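# Check-weigh three deep-well blocks and sort them into nests

## Task

Take each of the three deep-well blocks out of infeed nest IN and place it according to its weight against the batch limits. A block lighter than the limits goes to reject nest RU, a heavier one to reject nest RO, and one inside the limits to pass nest P1 or P2. At the end no nest may hold more than one block. Every block must lie flat within its nest's locators, with well A1 (the block's cut-off corner) at the nest corner labelled A1, and must stay there without the robot holding it. Finish with both grippers open and the arms moved away.

## Robot and tools

Robot: two 7-joint xArm-style arms, left_arm and right_arm, each with a parallel two-pad gripper. Either arm may do the work, and the idle one can be parked out of the way. The arms must never strike or shove each other.

Frame: all reported hand poses use one scene frame. The origin sits on the table top midway between the arms, +z is up, +x reaches out over the table, and left_arm is on the +y side. The names left and right are labels only and do not match image sides. Base poses (URDF root, scene frame): left_arm (-0.027, +0.338, +0.342) m, quat_wxyz (+0.870, -0.357, +0.335, -0.059); right_arm (-0.016, -0.141, +0.342) m, quat_wxyz (+0.869, +0.401, +0.281, -0.065). The bases are tilted. Any mounting plates and the metal frame behind them are fixed obstacles. A reported hand position may be off from the real one, more so at long reach.

Gripper: the fingers point along the hand's +z and close along its y. end_effector_position is the point between the closed pads, about 2 cm short of the fingertips. Closing pushes the tips about 10 mm further along +z. The pads open to 84 mm at most. Blocks can be held only across their width, on the body above the base flange. Forcing a pad down onto a flange can jam it, and opening may not release it.

Tool execute_actions, argument actions: a list that is empty or holds one item. An empty list only reports the state, with pictures. An action item is {"rows": [...], "steps": n}, with 1 to 15 rows and n from 4 to 15 (default 15), each step being 1/30 s. Each row is applied for one step, and the final row repeats if the rows run out. Every row is one flat list of 16 numbers covering both arms, even when one arm stays still: left_arm's 7 joints, then its opening, then right_arm's 7 joints, then its opening. Joint values are absolute target angles in radians, in column order, the same as Joint positions prints them. They are not offsets. Stated ranges: waist -6.283 to 6.283, shoulder -2.059 to 2.094, upper arm roll -6.283 to 6.283, elbow -0.192 to 3.927, forearm roll -6.283 to 6.283, wrist pitch -1.693 to 3.142, wrist roll -6.283 to 6.283. A target more than 0.010 rad beyond a range end, and further out than that joint's last reading, gets the whole call refused, and nothing moves. True ends may sit 0.010 rad either side of those stated. Opening is an absolute command from -1 (closed) to +1 (fully open). A wait item is {"steps": n} with n up to 300. It sends nothing new and returns after n steps counted from the previous result, including your reply time. Optional pictures: true adds camera images.

Motion: joint targets advance at up to 3.14 rad/s. An arm's joints accelerate over 0.16 s and are timed to arrive together. Each step's target stays within 0.623 rad of the measured angle. Targets that would move the hand more than 70 mm from where it is are scaled back, so large moves need several calls. The simulation keeps running while you think. Each result is taken 4 steps before its action ends, and those steps finish afterwards. Arms keep heading to the last row until they settle.

Holding: grip_measured is the measured finger opening on the command scale. To keep a block, command an opening well below it. Lower values squeeze harder, up to about 24 N per pad. Fast closes can squeeze too hard. Heavy loads held for long warm the motors. Brief external tugs on held parts or pushes on loose ones can happen.

Check-weigher CW uses the batch limits. Release a block on its platform and the front lamp soon shows amber UNDER, green ACCEPT or red OVER. This tells you whether the block goes to RU, a pass nest, or RO.

Result lines: the state line gives each arm's end-effector position (m), quat_wxyz and linear/angular velocities. Joint positions and Joint velocities list each arm's joints (rad, rad/s) then the pad gap (m; 0.084 open). "joint sent to its limit" means a joint was clamped at its end; its absence does not prove there is room. "joint command not followed" means the clearance check altered targets. HELD flags steps where your row was partly not sent. "too close" warns of arm proximity, counting plates and frame halves as part of each arm. TORQUE FAULT: a joint hit its load limit (waist 44, shoulder 44, upper arm roll 26.4, elbow 26.4, forearm roll 26.4, wrist pitch 17.6, wrist roll 17.6 N m, held weight included). The arm backs off, stays idle 10 s and drops the rest of the call. MOTOR HOT appears from 65 °C. OVER-TEMPERATURE FAULT at 80 °C brakes that arm until it cools.

Tool zoom_image: camera (cam_high, cam_low, cam_left_wrist, cam_right_wrist) and region [x0, y0, x1, y1] in pixels of that camera's latest 896x504 image, top-left origin, at most 504 by 504. Calibration (K, distortion, T_world_to_cam) is given per camera. Wrist camera poses follow joint readings.

Tool read_manual: section "licences" returns URDF licence texts; no motion.

Before calling it, all blocks must rest unaided and both hands must be open and clear.

Avoid: dropping or knocking anything off the table, arm-to-arm contact, slamming, hard pushes, and jamming pads over flanges.

Each tool is called after ">>>" as name([rows], argument=value, ...), one row to a line, values as JSON.

## Session

>>> execute_actions(actions=[])

Scene clock: 0.00 s of 12600.00 s.
left_arm: end_effector_position=(+0.3099, +0.4832, +0.3393) grip_measured=+1.00 end_effector_quat_wxyz=(-0.227, +0.358, +0.870, +0.251) end_effector_velocity=(-0.000, -0.000, -0.000) end_effector_angular_velocity=(+0.000, +0.003, -0.002) | right_arm: end_effector_position=(-0.0662, -0.5338, +0.1843) grip_measured=+1.00 end_effector_quat_wxyz=(+0.035, -0.518, +0.851, +0.086) end_effector_velocity=(+0.000, -0.000, -0.000) end_effector_angular_velocity=(-0.000, -0.000, -0.000)
Joint positions: left_arm=[ 0.637 -1.948 -1.403  0.312 -0.282  1.336 -2.461  0.084] | right_arm=[-1.281 -0.519 -0.557  0.347  0.994  0.542 -0.789  0.084]
Joint velocities: left_arm=[-0.     0.002 -0.002  0.001  0.     0.001 -0.    -0.   ] | right_arm=[ 0.001 -0.    -0.    -0.     0.    -0.     0.    -0.   ]

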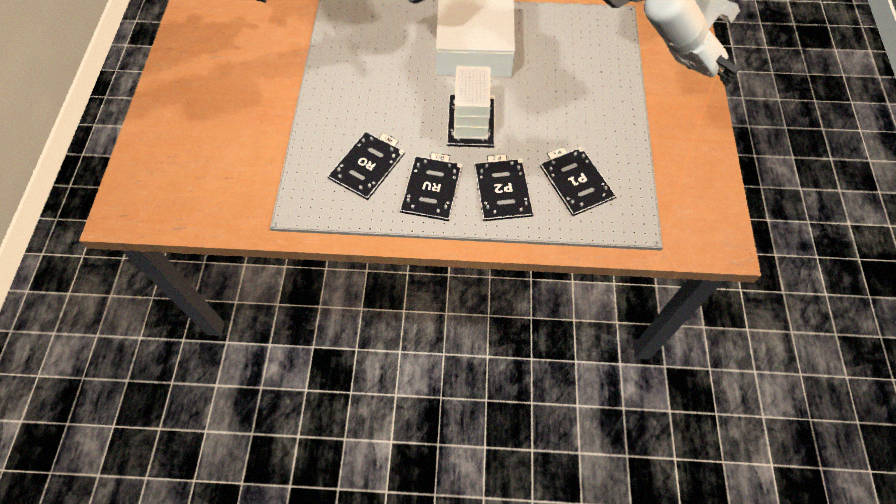

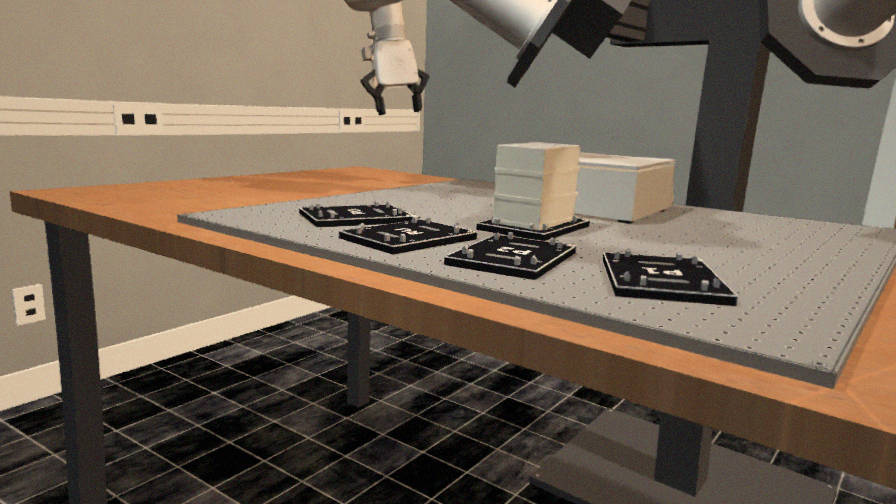

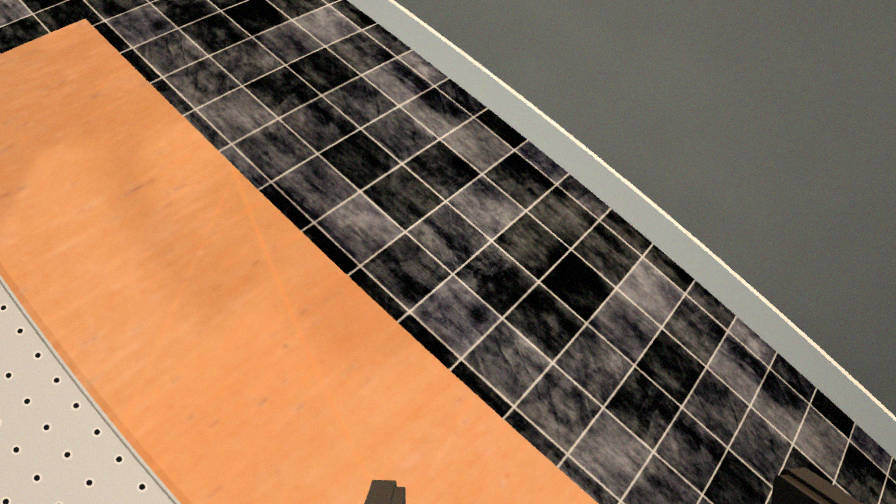

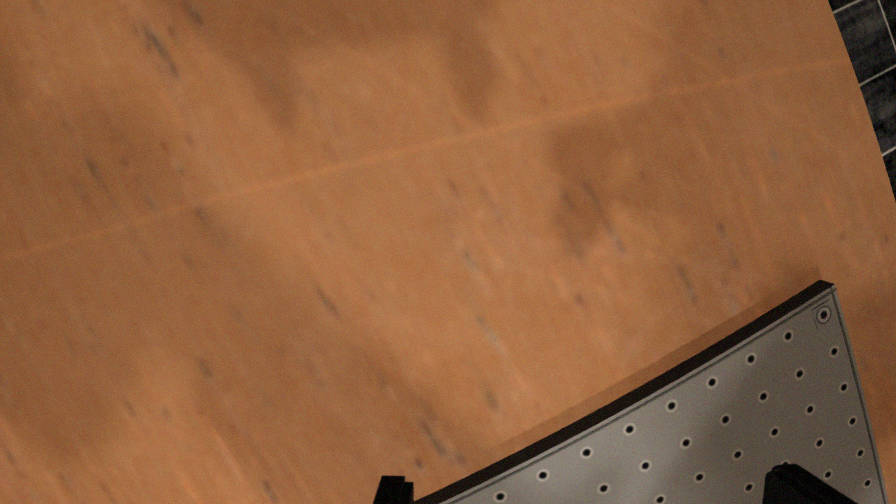

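>>> zoom_image(camera="cam_high", region=[310, 0, 630, 230])

>>> zoom_image(camera="cam_low", region=[440, 120, 760, 310])

Region (310, 0, 630, 230) of cam_high's 896x504 image, scaled by 1.575, with more detail than that image has; it fills the top 362 rows of this view, and the rest is white.

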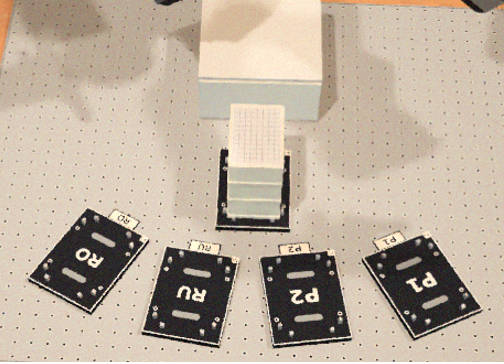

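Region (440, 120, 760, 310) of cam_low's 896x504 image, scaled by 1.575, with more detail than that image has; it fills the top 299 rows of this view, and the rest is white.

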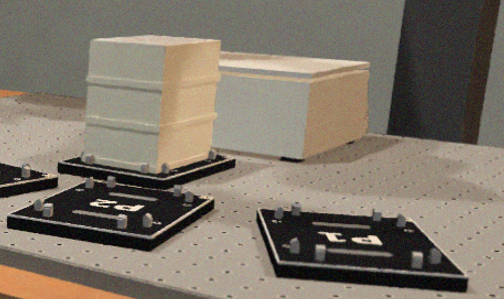

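>>> execute_actions([
  {"rows":[[0.637,-1.948,-1.403,0.312,-0.282,1.336,-2.461,1,-0.988,-1.137,-0.3,0.8,0,0.65,0,1]]},
])

>>> execute_actions([
  {"rows":[[0.637,-1.948,-1.403,0.312,-0.282,1.336,-2.461,1,-0.988,-1.137,2.49,0.607,0,0.462,1.407,1]]},
])

>>> execute_actions([
  {"steps":45},
], pictures=true)

Scene clock: 3.13 s of 12600.00 s.
left_arm: end_effector_position=(+0.3099, +0.4831, +0.3393) grip_measured=+1.00 end_effector_quat_wxyz=(-0.227, +0.358, +0.870, +0.251) end_effector_velocity=(+0.000, +0.000, +0.000) end_effector_angular_velocity=(+0.000, -0.002, +0.001) | right_arm: end_effector_position=(+0.0428, -0.6777, +0.2293) grip_measured=+1.00 end_effector_quat_wxyz=(-0.033, +0.631, -0.775, -0.001) end_effector_velocity=(+0.353, -0.368, +0.244) end_effector_angular_velocity=(-0.453, -0.146, +0.829)
Joint positions: left_arm=[ 0.637 -1.948 -1.403  0.312 -0.282  1.336 -2.461  0.084] | right_arm=[-1.163 -0.767 -0.453  0.53   0.698  0.585 -0.497  0.084]
Joint velocities: left_arm=[ 0.    -0.002  0.001 -0.001 -0.    -0.001  0.    -0.   ] | right_arm=[ 0.36  -0.764  0.317  0.56  -1.15   0.131  1.013 -0.   ]
Steps of this call (steps 1 to 83: nothing new was sent; steps 84 to 94: the first 11 steps of this action). Readings (joint positions):
84: left_arm=[0.637 -1.948 -1.403 0.312 -0.282 1.336 -2.461] | right_arm=[-1.280 -0.519 -0.557 0.347 0.993 0.542 -0.788]
85: left_arm=[0.637 -1.948 -1.403 0.312 -0.282 1.336 -2.461] | right_arm=[-1.276 -0.527 -0.555 0.351 0.983 0.544 -0.777]
87: left_arm=[0.637 -1.948 -1.403 0.312 -0.282 1.336 -2.461] | right_arm=[-1.251 -0.580 -0.533 0.387 0.927 0.554 -0.722]
91: left_arm=[0.637 -1.948 -1.403 0.312 -0.282 1.336 -2.461] | right_arm=[-1.200 -0.689 -0.486 0.472 0.805 0.572 -0.600]
94: the state above

Scene clock: 3.63 s of 12600.00 s.
left_arm: end_effector_position=(+0.3099, +0.4831, +0.3393) grip_measured=+1.00 end_effector_quat_wxyz=(-0.227, +0.358, +0.870, +0.251) end_effector_velocity=(+0.000, +0.000, -0.000) end_effector_angular_velocity=(+0.000, -0.001, -0.000) | right_arm: end_effector_position=(+0.2646, -0.7155, +0.2979) grip_measured=+1.00 end_effector_quat_wxyz=(+0.029, +0.767, -0.640, +0.040) end_effector_velocity=(+0.505, +0.186, +0.033) end_effector_angular_velocity=(-0.196, +0.020, +0.520)
Joint positions: left_arm=[ 0.637 -1.948 -1.403  0.312 -0.282  1.336 -2.461  0.084] | right_arm=[-1.044 -1.019 -0.018  0.619  0.229  0.537  0.069  0.084]
Joint velocities: left_arm=[ 0.    -0.    -0.    -0.001 -0.    -0.001 -0.    -0.   ] | right_arm=[ 0.129 -0.26   1.26  -0.038 -0.515 -0.166  1.246 -0.   ]
Steps of this call (steps 1 to 4: the last 4 steps of your previous action; steps 5 to 15: the first 11 steps of this action). Readings (joint positions):
5: left_arm=[0.637 -1.948 -1.403 0.312 -0.282 1.336 -2.461] | right_arm=[-1.104 -0.891 -0.401 0.620 0.478 0.606 -0.330]
6: left_arm=[0.637 -1.948 -1.403 0.312 -0.282 1.336 -2.461] | right_arm=[-1.095 -0.912 -0.385 0.633 0.439 0.605 -0.295]
8: left_arm=[0.637 -1.948 -1.403 0.312 -0.282 1.336 -2.461] | right_arm=[-1.084 -0.942 -0.314 0.635 0.384 0.587 -0.219]
12: left_arm=[0.637 -1.948 -1.403 0.312 -0.282 1.336 -2.461] | right_arm=[-1.058 -0.990 -0.144 0.623 0.286 0.556 -0.055]
15: the state above

Scene clock: 5.13 s of 12600.00 s.
left_arm: end_effector_position=(+0.3099, +0.4831, +0.3393) grip_measured=+1.00 end_effector_quat_wxyz=(-0.227, +0.358, +0.870, +0.251) end_effector_velocity=(+0.000, -0.000, -0.000) end_effector_angular_velocity=(+0.000, -0.001, -0.002) | right_arm: end_effector_position=(+0.3782, -0.0526, +0.2492) grip_measured=+1.00 end_effector_quat_wxyz=(+0.008, +0.968, -0.249, +0.036) end_effector_velocity=(-0.403, +0.362, -0.040) end_effector_angular_velocity=(+0.037, +0.160, +1.133)
Joint positions: left_arm=[ 0.637 -1.948 -1.403  0.312 -0.282  1.336 -2.461  0.084] | right_arm=[-0.99  -1.133  1.919  0.607  0.007  0.464  1.338  0.084]
Joint velocities: left_arm=[-0.     0.    -0.001  0.    -0.    -0.002  0.    -0.   ] | right_arm=[ 0.004 -0.009  1.289 -0.001 -0.017 -0.006  0.162 -0.   ]
Kept back: nothing.
Steps of this call (steps 1 to 4: the last 4 steps of your previous action; steps 5 to 45: the robot went on to your last target). Readings (joint positions):
1: left_arm=[0.637 -1.948 -1.403 0.312 -0.282 1.336 -2.461] | right_arm=[-1.040 -1.027 0.024 0.618 0.213 0.532 0.111]
2: left_arm=[0.637 -1.948 -1.403 0.312 -0.282 1.336 -2.461] | right_arm=[-1.036 -1.035 0.066 0.617 0.197 0.527 0.153]
4: left_arm=[0.637 -1.948 -1.403 0.312 -0.282 1.336 -2.461] | right_arm=[-1.029 -1.049 0.151 0.616 0.169 0.518 0.237]
8: left_arm=[0.637 -1.948 -1.403 0.312 -0.282 1.336 -2.461] | right_arm=[-1.018 -1.072 0.321 0.613 0.125 0.503 0.408]
45: the state above
camera_calibration (this result's frames):
cam_left_wrist: T_world_to_cam=[[0.734145, 0.62213, 0.272002, -0.591842], [0.64605, -0.516767, -0.561757, 0.30797], [-0.208924, 0.588138, -0.781309, 0.17741], [0, 0, 0, 1]] pos_world=[0.2726, 0.42301, 0.472599]
cam_right_wrist: T_world_to_cam=[[-0.472202, -0.881368, -0.0146997, 0.168944], [-0.878937, 0.472037, -0.0681993, 0.438692], [0.0670475, -0.0192837, -0.997563, 0.351576], [0, 0, 0, 1]] pos_world=[0.441786, -0.0513976, 0.383121]

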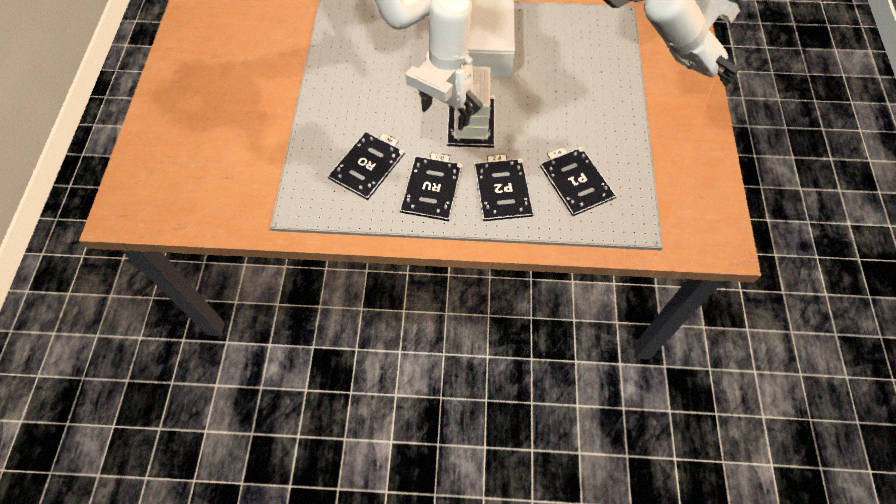

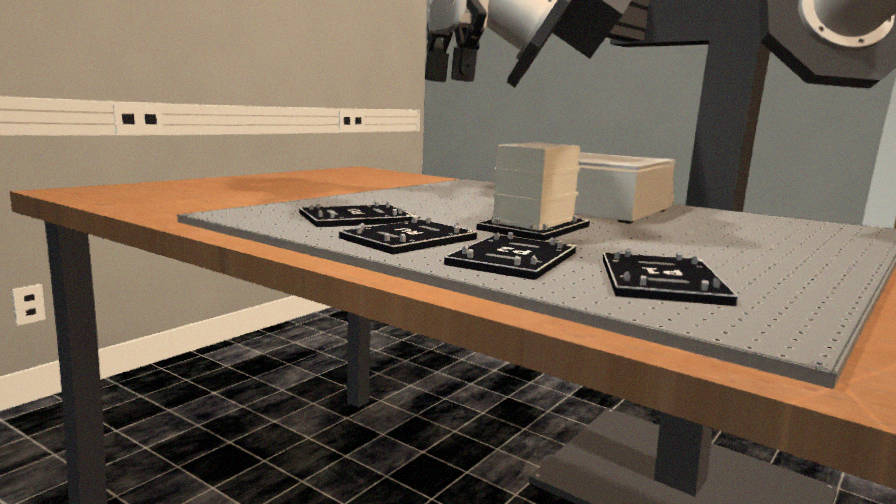

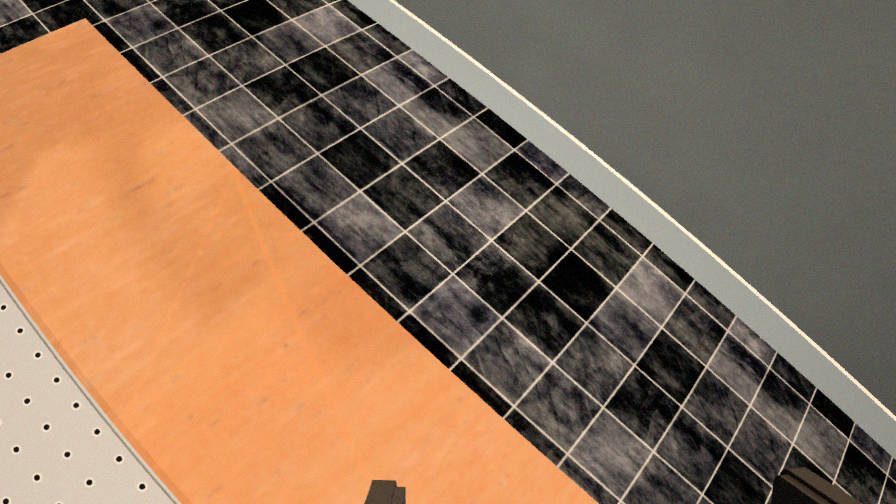

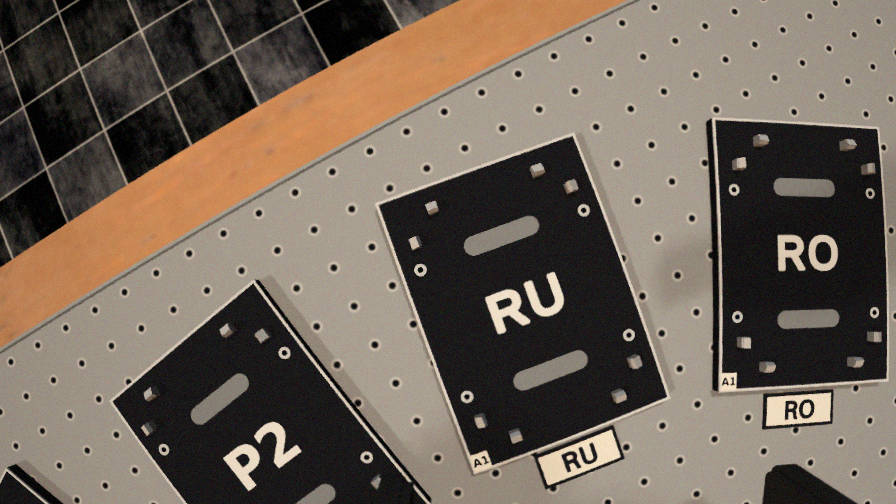

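>>> execute_actions([
  {"steps":20},
], pictures=true)

Scene clock: 5.80 s of 12600.00 s.
left_arm: end_effector_position=(+0.3099, +0.4831, +0.3393) grip_measured=+1.00 end_effector_quat_wxyz=(-0.227, +0.358, +0.870, +0.251) end_effector_velocity=(+0.000, +0.000, -0.000) end_effector_angular_velocity=(-0.000, -0.001, -0.001) | right_arm: end_effector_position=(+0.1659, +0.0496, +0.2396) grip_measured=+1.00 end_effector_quat_wxyz=(+0.001, +1.000, -0.002, -0.000) end_effector_velocity=(-0.006, +0.003, +0.001) end_effector_angular_velocity=(+0.004, -0.001, +0.018)
Joint positions: left_arm=[ 0.637 -1.948 -1.403  0.312 -0.282  1.336 -2.461  0.084] | right_arm=[-0.989 -1.137  2.486  0.607  0.     0.462  1.407  0.084]
Joint velocities: left_arm=[ 0.     0.     0.    -0.     0.    -0.002  0.     0.   ] | right_arm=[ 0.002 -0.001  0.015  0.003 -0.001 -0.001 -0.001  0.   ]
Kept back: nothing.
Steps of this call (steps 1 to 20: the robot went on to your last target). Readings (joint positions):
1: left_arm=[0.637 -1.948 -1.403 0.312 -0.282 1.336 -2.461] | right_arm=[-0.990 -1.134 1.962 0.607 0.006 0.464 1.343]
2: left_arm=[0.637 -1.948 -1.403 0.312 -0.282 1.336 -2.461] | right_arm=[-0.990 -1.134 2.005 0.607 0.006 0.464 1.348]
4: left_arm=[0.637 -1.948 -1.403 0.312 -0.282 1.336 -2.461] | right_arm=[-0.989 -1.134 2.091 0.607 0.005 0.464 1.359]
8: left_arm=[0.637 -1.948 -1.403 0.312 -0.282 1.336 -2.461] | right_arm=[-0.989 -1.136 2.263 0.607 0.003 0.463 1.380]
20: the state above
camera_calibration (this result's frames):
cam_left_wrist: T_world_to_cam=[[0.734146, 0.62213, 0.272002, -0.591842], [0.64605, -0.516767, -0.561757, 0.30797], [-0.208925, 0.588138, -0.781309, 0.17741], [0, 0, 0, 1]] pos_world=[0.2726, 0.42301, 0.472599]
cam_right_wrist: T_world_to_cam=[[0.00647905, -0.999919, -0.0109674, 0.084234], [-0.999959, -0.00654874, 0.00632985, 0.229184], [-0.00640116, 0.0109259, -0.99992, 0.369417], [0, 0, 0, 1]] pos_world=[0.230993, 0.0816918, 0.368861]

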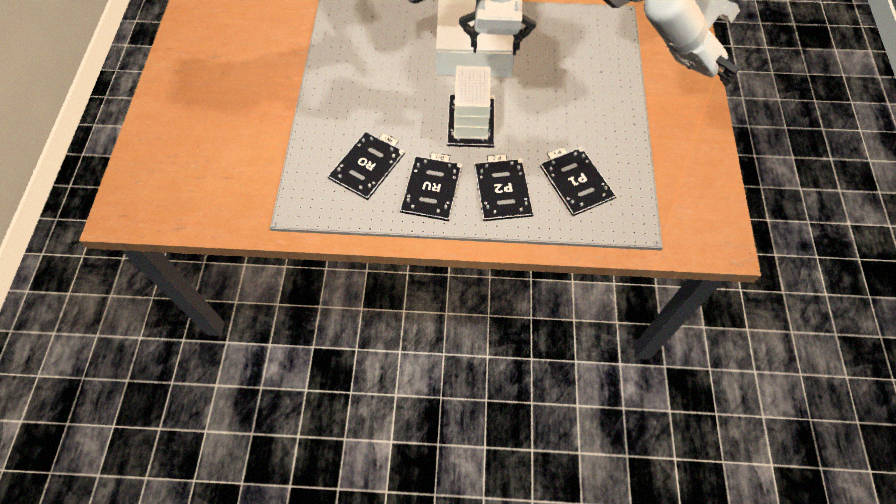

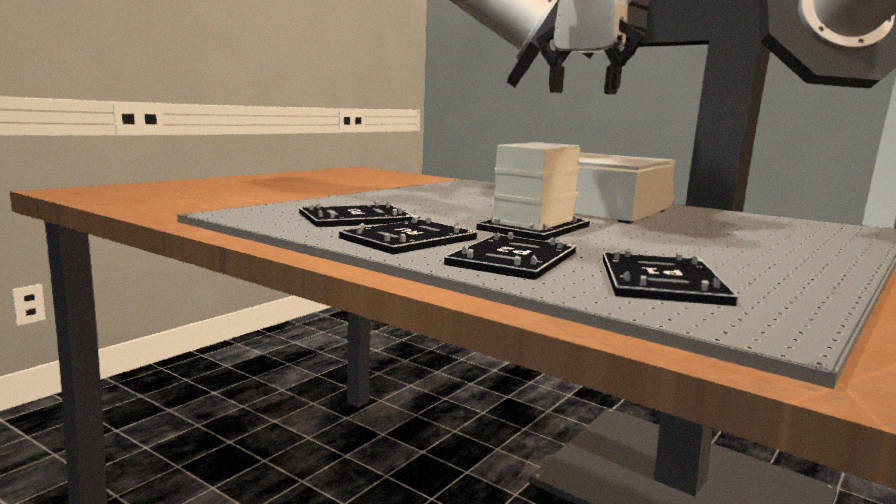

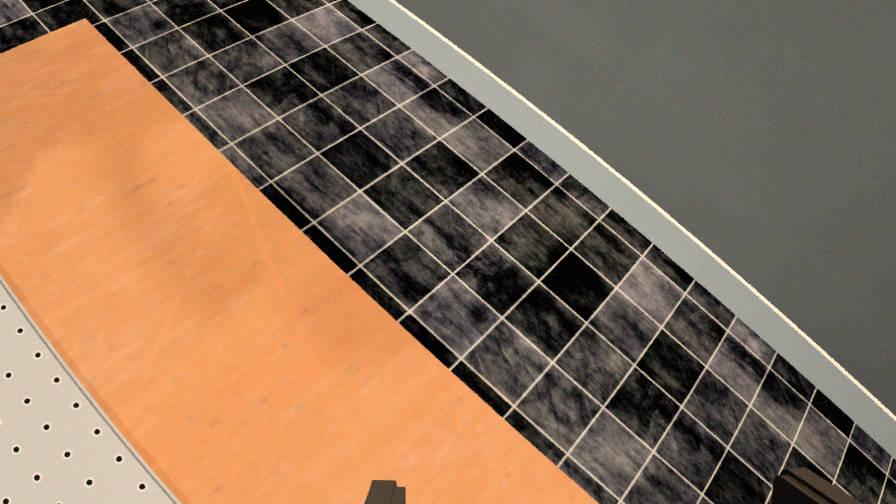

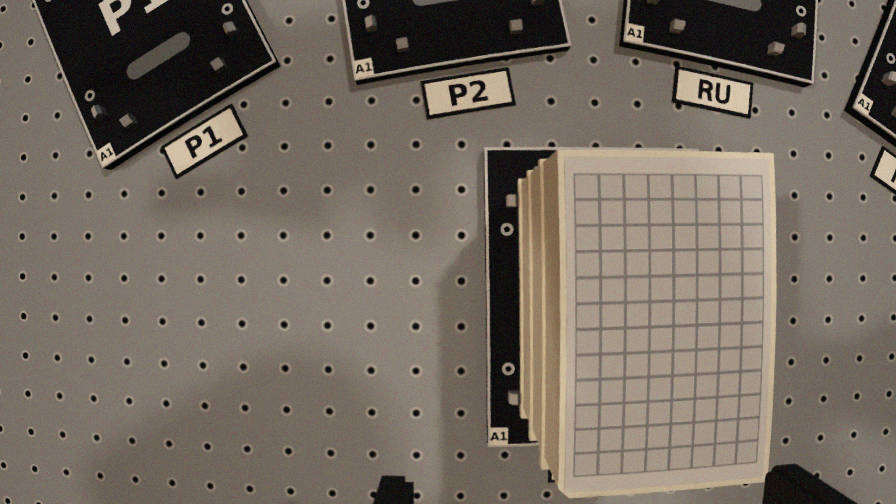

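>>> execute_actions([
  {"rows":[[0.637,-1.948,-1.403,0.312,-0.282,1.336,-2.461,1,-1.0766,-1.1943,2.3959,0.4997,0,0.2578,1.2754,1]]},
])

>>> execute_actions([
  {"steps":12},
], pictures=true)

Scene clock: 6.90 s of 12600.00 s.
left_arm: end_effector_position=(+0.3099, +0.4831, +0.3393) grip_measured=+1.00 end_effector_quat_wxyz=(-0.227, +0.358, +0.870, +0.251) end_effector_velocity=(-0.000, +0.000, -0.000) end_effector_angular_velocity=(+0.002, +0.001, +0.000) | right_arm: end_effector_position=(+0.2044, +0.0066, +0.1898) grip_measured=+1.00 end_effector_quat_wxyz=(+0.001, +1.000, -0.000, -0.001) end_effector_velocity=(-0.001, +0.076, +0.041) end_effector_angular_velocity=(+0.169, -0.047, +0.074)
Joint positions: left_arm=[ 0.637 -1.948 -1.403  0.312 -0.282  1.336 -2.461  0.084] | right_arm=[-1.077 -1.195  2.396  0.499 -0.     0.259  1.276  0.084]
Joint velocities: left_arm=[ 0.    -0.001 -0.001 -0.001 -0.     0.     0.    -0.   ] | right_arm=[ 0.044  0.03   0.043  0.086 -0.004 -0.04  -0.01   0.   ]
Steps of this call (steps 1 to 15: the robot went on to your last target; steps 16 to 22: nothing new was sent; steps 23 to 33: the first 11 steps of this action). Readings (joint positions):
23: left_arm=[0.637 -1.948 -1.403 0.312 -0.282 1.336 -2.461] | right_arm=[-0.988 -1.137 2.490 0.607 -0.000 0.461 1.406]
24: left_arm=[0.637 -1.948 -1.403 0.312 -0.282 1.336 -2.461] | right_arm=[-0.991 -1.139 2.487 0.603 -0.000 0.449 1.399]
26: left_arm=[0.637 -1.948 -1.403 0.312 -0.282 1.336 -2.461] | right_arm=[-1.018 -1.157 2.459 0.572 -0.000 0.377 1.354]
30: left_arm=[0.637 -1.948 -1.403 0.312 -0.282 1.336 -2.461] | right_arm=[-1.080 -1.196 2.391 0.493 0.001 0.269 1.281]
33: the state above

Scene clock: 7.30 s of 12600.00 s.
left_arm: end_effector_position=(+0.3099, +0.4831, +0.3393) grip_measured=+1.00 end_effector_quat_wxyz=(-0.227, +0.358, +0.870, +0.251) end_effector_velocity=(+0.001, -0.000, +0.000) end_effector_angular_velocity=(-0.001, -0.003, -0.000) | right_arm: end_effector_position=(+0.2046, +0.0074, +0.1903) grip_measured=+1.00 end_effector_quat_wxyz=(-0.000, +1.000, +0.000, -0.000) end_effector_velocity=(+0.000, -0.001, -0.001) end_effector_angular_velocity=(-0.003, +0.001, -0.004)
Joint positions: left_arm=[ 0.637 -1.948 -1.403  0.312 -0.282  1.336 -2.461  0.084] | right_arm=[-1.076 -1.194  2.396  0.5   -0.     0.258  1.275  0.084]
Joint velocities: left_arm=[-0.    -0.002  0.001  0.    -0.    -0.002  0.     0.   ] | right_arm=[-0.002 -0.001 -0.002 -0.001  0.001  0.     0.001  0.   ]
Kept back: nothing.
Steps of this call (steps 1 to 4: the last 4 steps of your previous action; steps 5 to 12: the robot went on to your last target). Readings (joint positions):
1: left_arm=[0.637 -1.948 -1.403 0.312 -0.282 1.336 -2.461] | right_arm=[-1.076 -1.194 2.397 0.502 -0.000 0.258 1.276]
2: left_arm=[0.637 -1.948 -1.403 0.312 -0.282 1.336 -2.461] | right_arm=[-1.075 -1.194 2.398 0.502 -0.000 0.258 1.276]
4: left_arm=[0.637 -1.948 -1.403 0.312 -0.282 1.336 -2.461] | right_arm=[-1.075 -1.194 2.397 0.501 -0.000 0.258 1.276]
8: left_arm=[0.637 -1.948 -1.403 0.312 -0.282 1.336 -2.461] | right_arm=[-1.076 -1.194 2.396 0.500 -0.000 0.258 1.275]
12: the state above
camera_calibration (this result's frames):
cam_left_wrist: T_world_to_cam=[[0.734145, 0.62213, 0.272002, -0.591842], [0.64605, -0.516767, -0.561757, 0.30797], [-0.208925, 0.588138, -0.781309, 0.17741], [0, 0, 0, 1]] pos_world=[0.2726, 0.42301, 0.472599]
cam_right_wrist: T_world_to_cam=[[0.0117783, -0.999851, -0.0126479, 0.0404081], [-0.999911, -0.0118559, 0.00607705, 0.268011], [-0.0062261, 0.0125752, -0.999902, 0.320792], [0, 0, 0, 1]] pos_world=[0.269509, 0.0395456, 0.319643]

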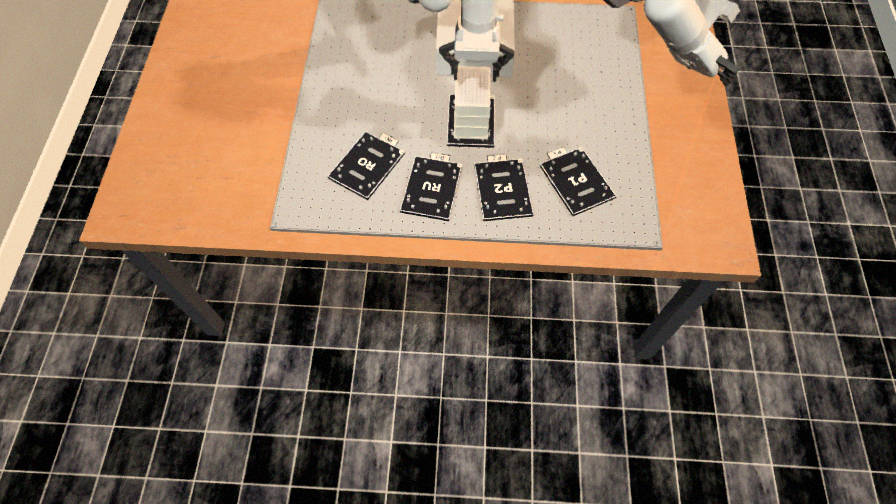

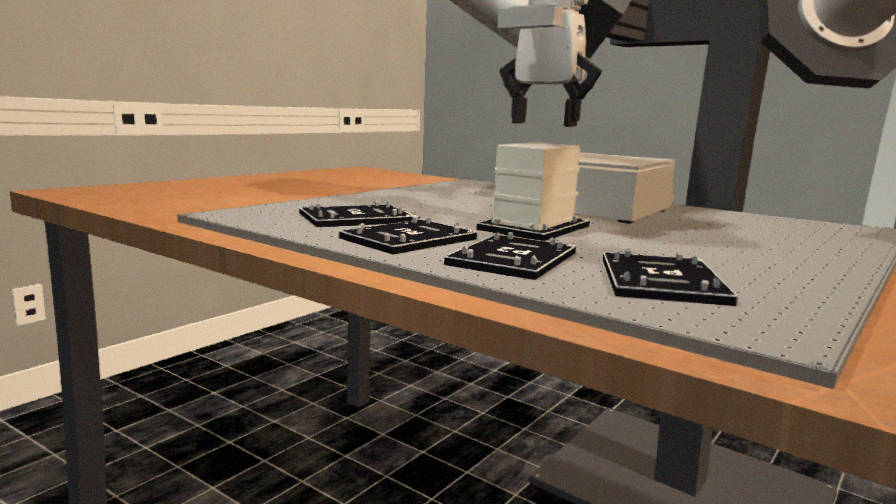

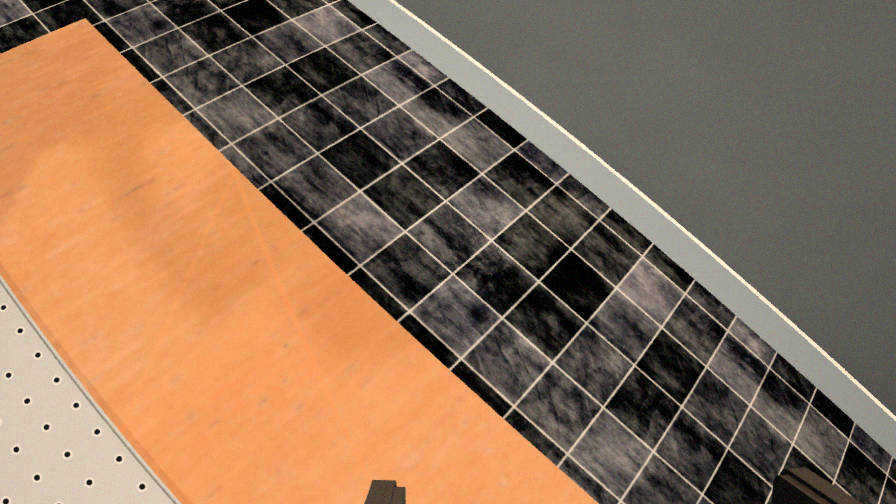

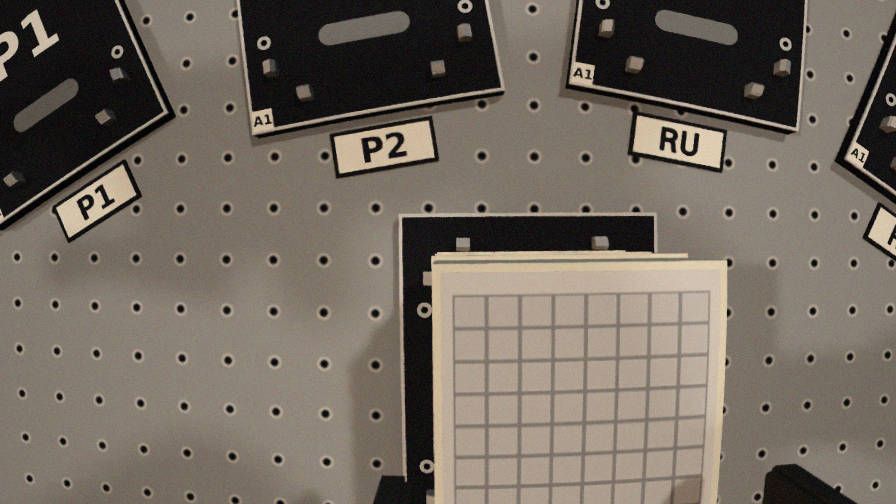

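>>> execute_actions([
  {"rows":[[0.637,-1.948,-1.403,0.312,-0.282,1.336,-2.461,1,-1.148,-1.272,2.414,0.506,0,0.168,1.2725,1]]},
], pictures=true)

Scene clock: 8.30 s of 12600.00 s.
left_arm: end_effector_position=(+0.3099, +0.4831, +0.3393) grip_measured=+1.00 end_effector_quat_wxyz=(-0.227, +0.358, +0.870, +0.251) end_effector_velocity=(-0.000, -0.000, -0.000) end_effector_angular_velocity=(-0.000, +0.002, +0.001) | right_arm: end_effector_position=(+0.2060, +0.0020, +0.1620) grip_measured=+1.00 end_effector_quat_wxyz=(+0.003, +1.000, -0.001, +0.001) end_effector_velocity=(+0.002, +0.013, +0.008) end_effector_angular_velocity=(+0.032, -0.009, +0.004)
Joint positions: left_arm=[ 0.637 -1.948 -1.403  0.312 -0.282  1.336 -2.461  0.084] | right_arm=[-1.148 -1.272  2.414  0.507 -0.     0.168  1.273  0.084]
Joint velocities: left_arm=[ 0.     0.001  0.    -0.     0.     0.001  0.    -0.   ] | right_arm=[ 0.011  0.011  0.001  0.013 -0.001 -0.006  0.    -0.   ]
Steps of this call (steps 1 to 15: the robot went on to your last target; steps 16 to 19: nothing new was sent; steps 20 to 30: the first 11 steps of this action). Readings (joint positions):
20: left_arm=[0.637 -1.948 -1.403 0.312 -0.282 1.336 -2.461] | right_arm=[-1.077 -1.195 2.396 0.500 -0.000 0.257 1.275]
21: left_arm=[0.637 -1.948 -1.403 0.312 -0.282 1.336 -2.461] | right_arm=[-1.084 -1.202 2.398 0.501 -0.000 0.245 1.275]
23: left_arm=[0.637 -1.948 -1.403 0.312 -0.282 1.336 -2.461] | right_arm=[-1.123 -1.245 2.409 0.508 -0.000 0.196 1.273]
27: left_arm=[0.637 -1.948 -1.403 0.312 -0.282 1.336 -2.461] | right_arm=[-1.150 -1.274 2.414 0.503 0.000 0.170 1.273]
30: the state above
camera_calibration (this result's frames):
cam_left_wrist: T_world_to_cam=[[0.734146, 0.62213, 0.272001, -0.591842], [0.64605, -0.516767, -0.561757, 0.30797], [-0.208925, 0.588138, -0.781309, 0.17741], [0, 0, 0, 1]] pos_world=[0.2726, 0.42301, 0.472599]
cam_right_wrist: T_world_to_cam=[[0.00990189, -0.999932, -0.00613503, 0.0340432], [-0.999942, -0.00992808, 0.00425362, 0.269808], [-0.00431424, 0.00609256, -0.999972, 0.292208], [0, 0, 0, 1]] pos_world=[0.270716, 0.0349393, 0.291261]

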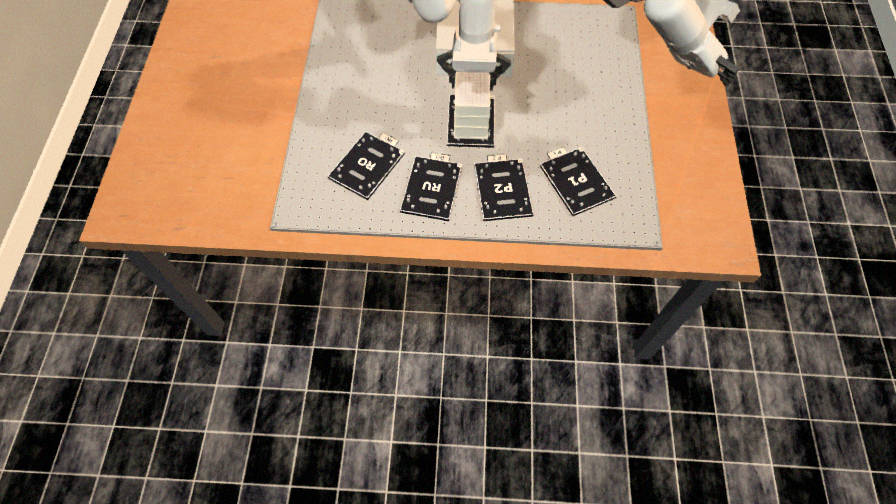

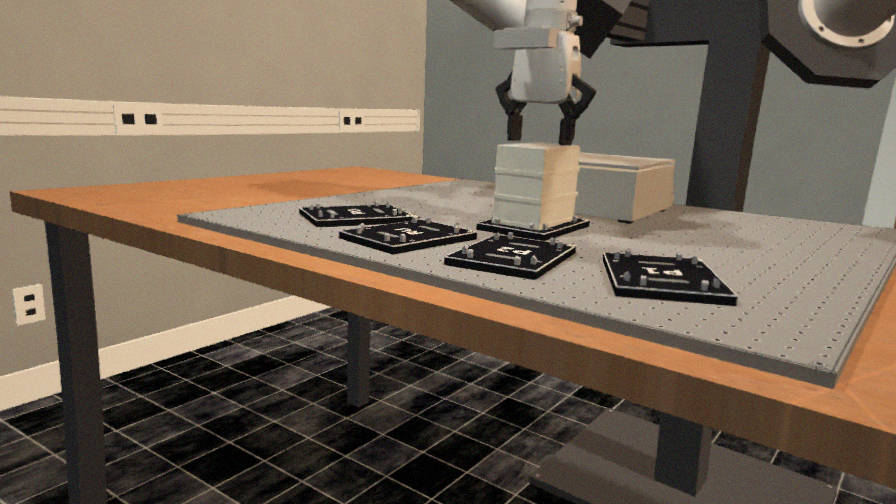

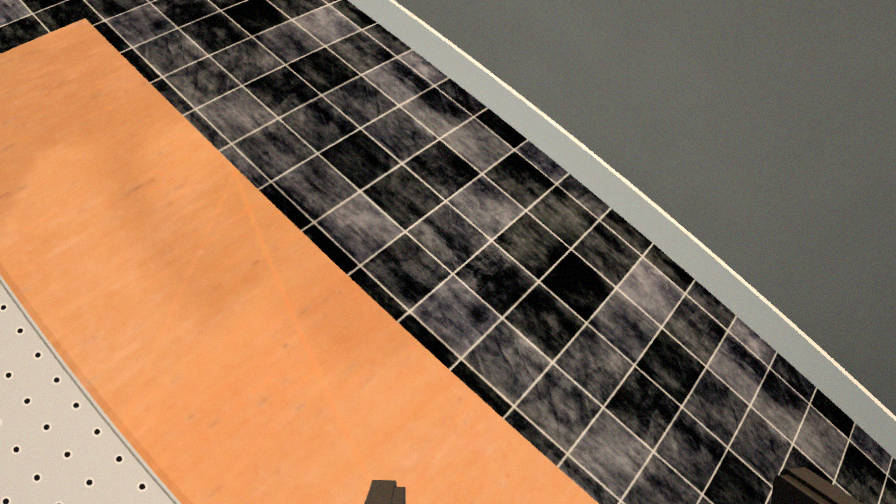

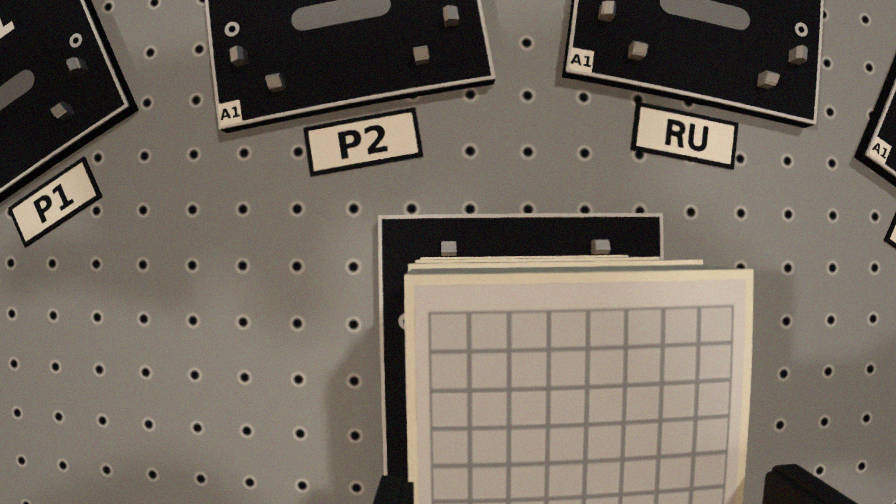

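>>> execute_actions([
  {"rows":[[0.637,-1.948,-1.403,0.312,-0.282,1.336,-2.461,1,-1.152,-1.276,2.416,0.517,0,0.168,1.273,1],[0.637,-1.948,-1.403,0.312,-0.282,1.336,-2.461,1,-1.152,-1.276,2.416,0.517,0,0.168,1.273,1],[0.637,-1.948,-1.403,0.312,-0.282,1.336,-2.461,1,-1.152,-1.276,2.416,0.517,0,0.168,1.273,1],[0.637,-1.948,-1.403,0.312,-0.282,1.336,-2.461,1,-1.152,-1.276,2.416,0.517,0,0.168,1.273,1],[0.637,-1.948,-1.403,0.312,-0.282,1.336,-2.461,1,-1.152,-1.276,2.416,0.517,0,0.168,1.273,1],[0.637,-1.948,-1.403,0.312,-0.282,1.336,-2.461,1,-1.175,-1.301,2.423,0.522,0,0.14,1.273,1],[0.637,-1.948,-1.403,0.312,-0.282,1.336,-2.461,1,-1.199,-1.327,2.43,0.529,0,0.112,1.273,1],[0.637,-1.948,-1.403,0.312,-0.282,1.336,-2.461,1,-1.223,-1.353,2.437,0.536,0,0.083,1.273,1]]},
])

>>> execute_actions([
  {"steps":8},
], pictures=true)

Scene clock: 9.00 s of 12600.00 s.
left_arm: end_effector_position=(+0.3099, +0.4831, +0.3393) grip_measured=+1.00 end_effector_quat_wxyz=(-0.227, +0.358, +0.870, +0.251) end_effector_velocity=(+0.000, +0.000, -0.000) end_effector_angular_velocity=(+0.000, -0.001, -0.000) | right_arm: end_effector_position=(+0.2079, +0.0084, +0.1452) grip_measured=+1.00 end_effector_quat_wxyz=(-0.005, +1.000, -0.001, +0.003) end_effector_velocity=(-0.019, +0.106, -0.145) end_effector_angular_velocity=(+0.180, +0.015, +0.087)
Joint positions: left_arm=[ 0.637 -1.948 -1.403  0.312 -0.282  1.336 -2.461  0.084] | right_arm=[-1.198 -1.329  2.428  0.531  0.     0.1    1.273  0.084]
Joint velocities: left_arm=[-0.    -0.001 -0.    -0.001 -0.    -0.002 -0.     0.   ] | right_arm=[-0.496 -0.506  0.214  0.34  -0.006 -0.525 -0.006  0.   ]
Steps of this call (steps 1 to 4: the last 4 steps of your previous action; steps 5 to 10: the robot went on to your last target; steps 11 to 21: the first 11 steps of this action). Readings (joint positions):
11: left_arm=[0.637 -1.948 -1.403 0.312 -0.282 1.336 -2.461] | right_arm=[-1.148 -1.272 2.414 0.507 0.000 0.168 1.273]
12: left_arm=[0.637 -1.948 -1.403 0.312 -0.282 1.336 -2.461] | right_arm=[-1.149 -1.273 2.415 0.510 0.000 0.168 1.273]
14: left_arm=[0.637 -1.948 -1.403 0.312 -0.282 1.336 -2.461] | right_arm=[-1.151 -1.275 2.416 0.516 -0.000 0.168 1.273]
18: left_arm=[0.637 -1.948 -1.403 0.312 -0.282 1.336 -2.461] | right_arm=[-1.171 -1.297 2.422 0.524 -0.000 0.141 1.273]
21: the state above

Scene clock: 9.27 s of 12600.00 s.
left_arm: end_effector_position=(+0.3099, +0.4831, +0.3393) grip_measured=+1.00 end_effector_quat_wxyz=(-0.227, +0.358, +0.870, +0.251) end_effector_velocity=(+0.000, -0.000, +0.000) end_effector_angular_velocity=(+0.000, -0.001, -0.001) | right_arm: end_effector_position=(+0.2044, +0.0045, +0.1345) grip_measured=+1.00 end_effector_quat_wxyz=(+0.000, +1.000, +0.001, -0.000) end_effector_velocity=(+0.003, +0.002, +0.004) end_effector_angular_velocity=(+0.004, -0.002, -0.005)
Joint positions: left_arm=[ 0.637 -1.948 -1.403  0.312 -0.282  1.336 -2.461  0.084] | right_arm=[-1.224 -1.355  2.438  0.536 -0.     0.081  1.273  0.084]
Joint velocities: left_arm=[-0.    -0.    -0.001  0.    -0.    -0.001 -0.     0.   ] | right_arm=[ 0.008  0.012 -0.007  0.001  0.     0.011 -0.001 -0.   ]
Kept back: nothing.
Steps of this call (steps 1 to 4: the last 4 steps of your previous action; steps 5 to 8: the robot went on to your last target). Readings (joint positions):
1: left_arm=[0.637 -1.948 -1.403 0.312 -0.282 1.336 -2.461] | right_arm=[-1.211 -1.342 2.435 0.537 0.000 0.089 1.273]
2: left_arm=[0.637 -1.948 -1.403 0.312 -0.282 1.336 -2.461] | right_arm=[-1.219 -1.350 2.438 0.536 -0.000 0.084 1.273]
4: left_arm=[0.637 -1.948 -1.403 0.312 -0.282 1.336 -2.461] | right_arm=[-1.224 -1.356 2.440 0.535 -0.000 0.081 1.273]
8: the state above
camera_calibration (this result's frames):
cam_left_wrist: T_world_to_cam=[[0.734145, 0.62213, 0.272001, -0.591842], [0.64605, -0.516767, -0.561757, 0.30797], [-0.208925, 0.588138, -0.781309, 0.17741], [0, 0, 0, 1]] pos_world=[0.2726, 0.42301, 0.472599]
cam_right_wrist: T_world_to_cam=[[0.0131437, -0.999848, -0.0114615, 0.0363604], [-0.999897, -0.0132092, 0.00565909, 0.268156], [-0.00580963, 0.0113859, -0.999918, 0.264995], [0, 0, 0, 1]] pos_world=[0.26919, 0.0368798, 0.263872]

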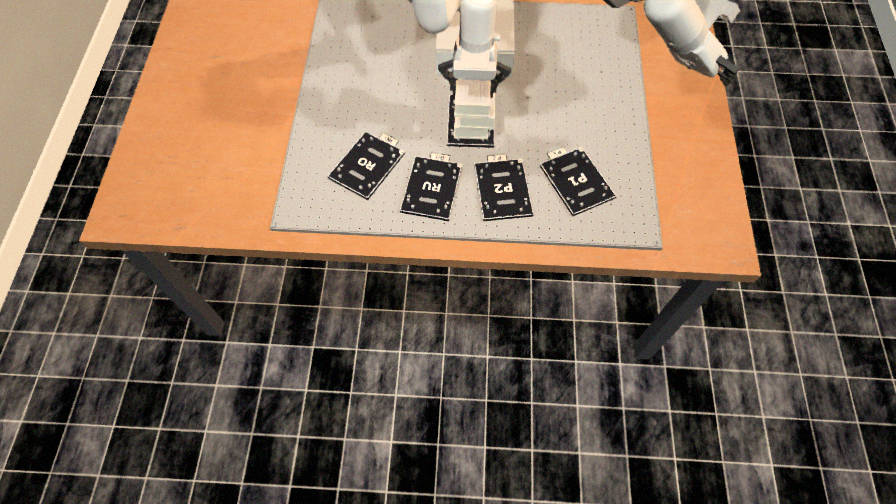

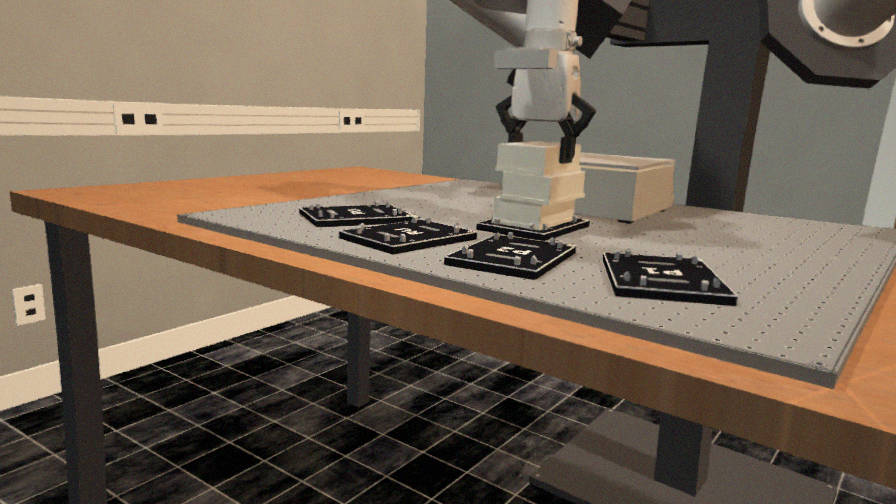

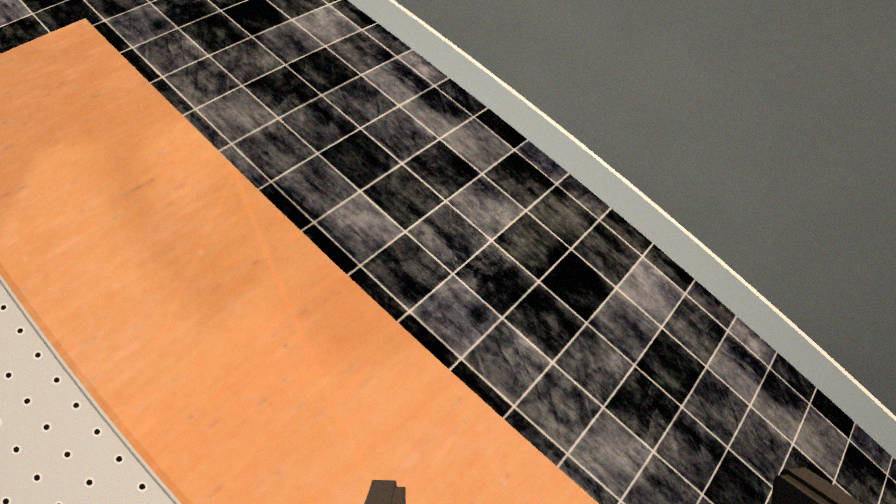

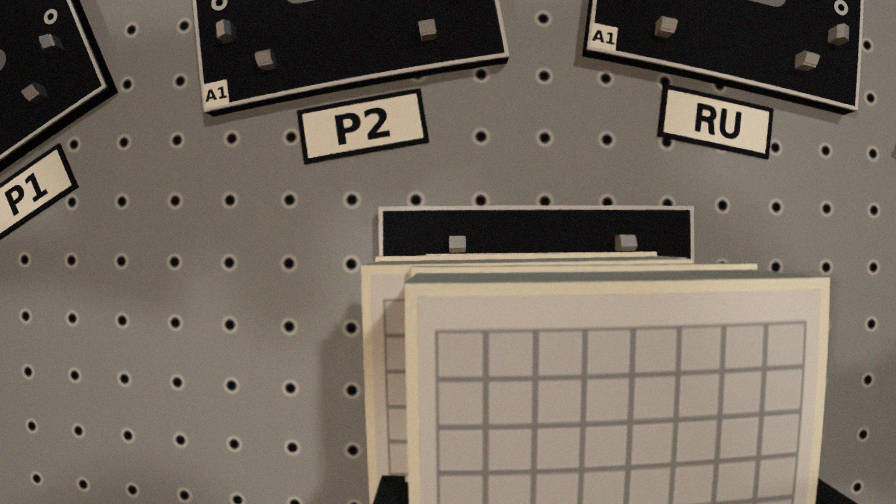

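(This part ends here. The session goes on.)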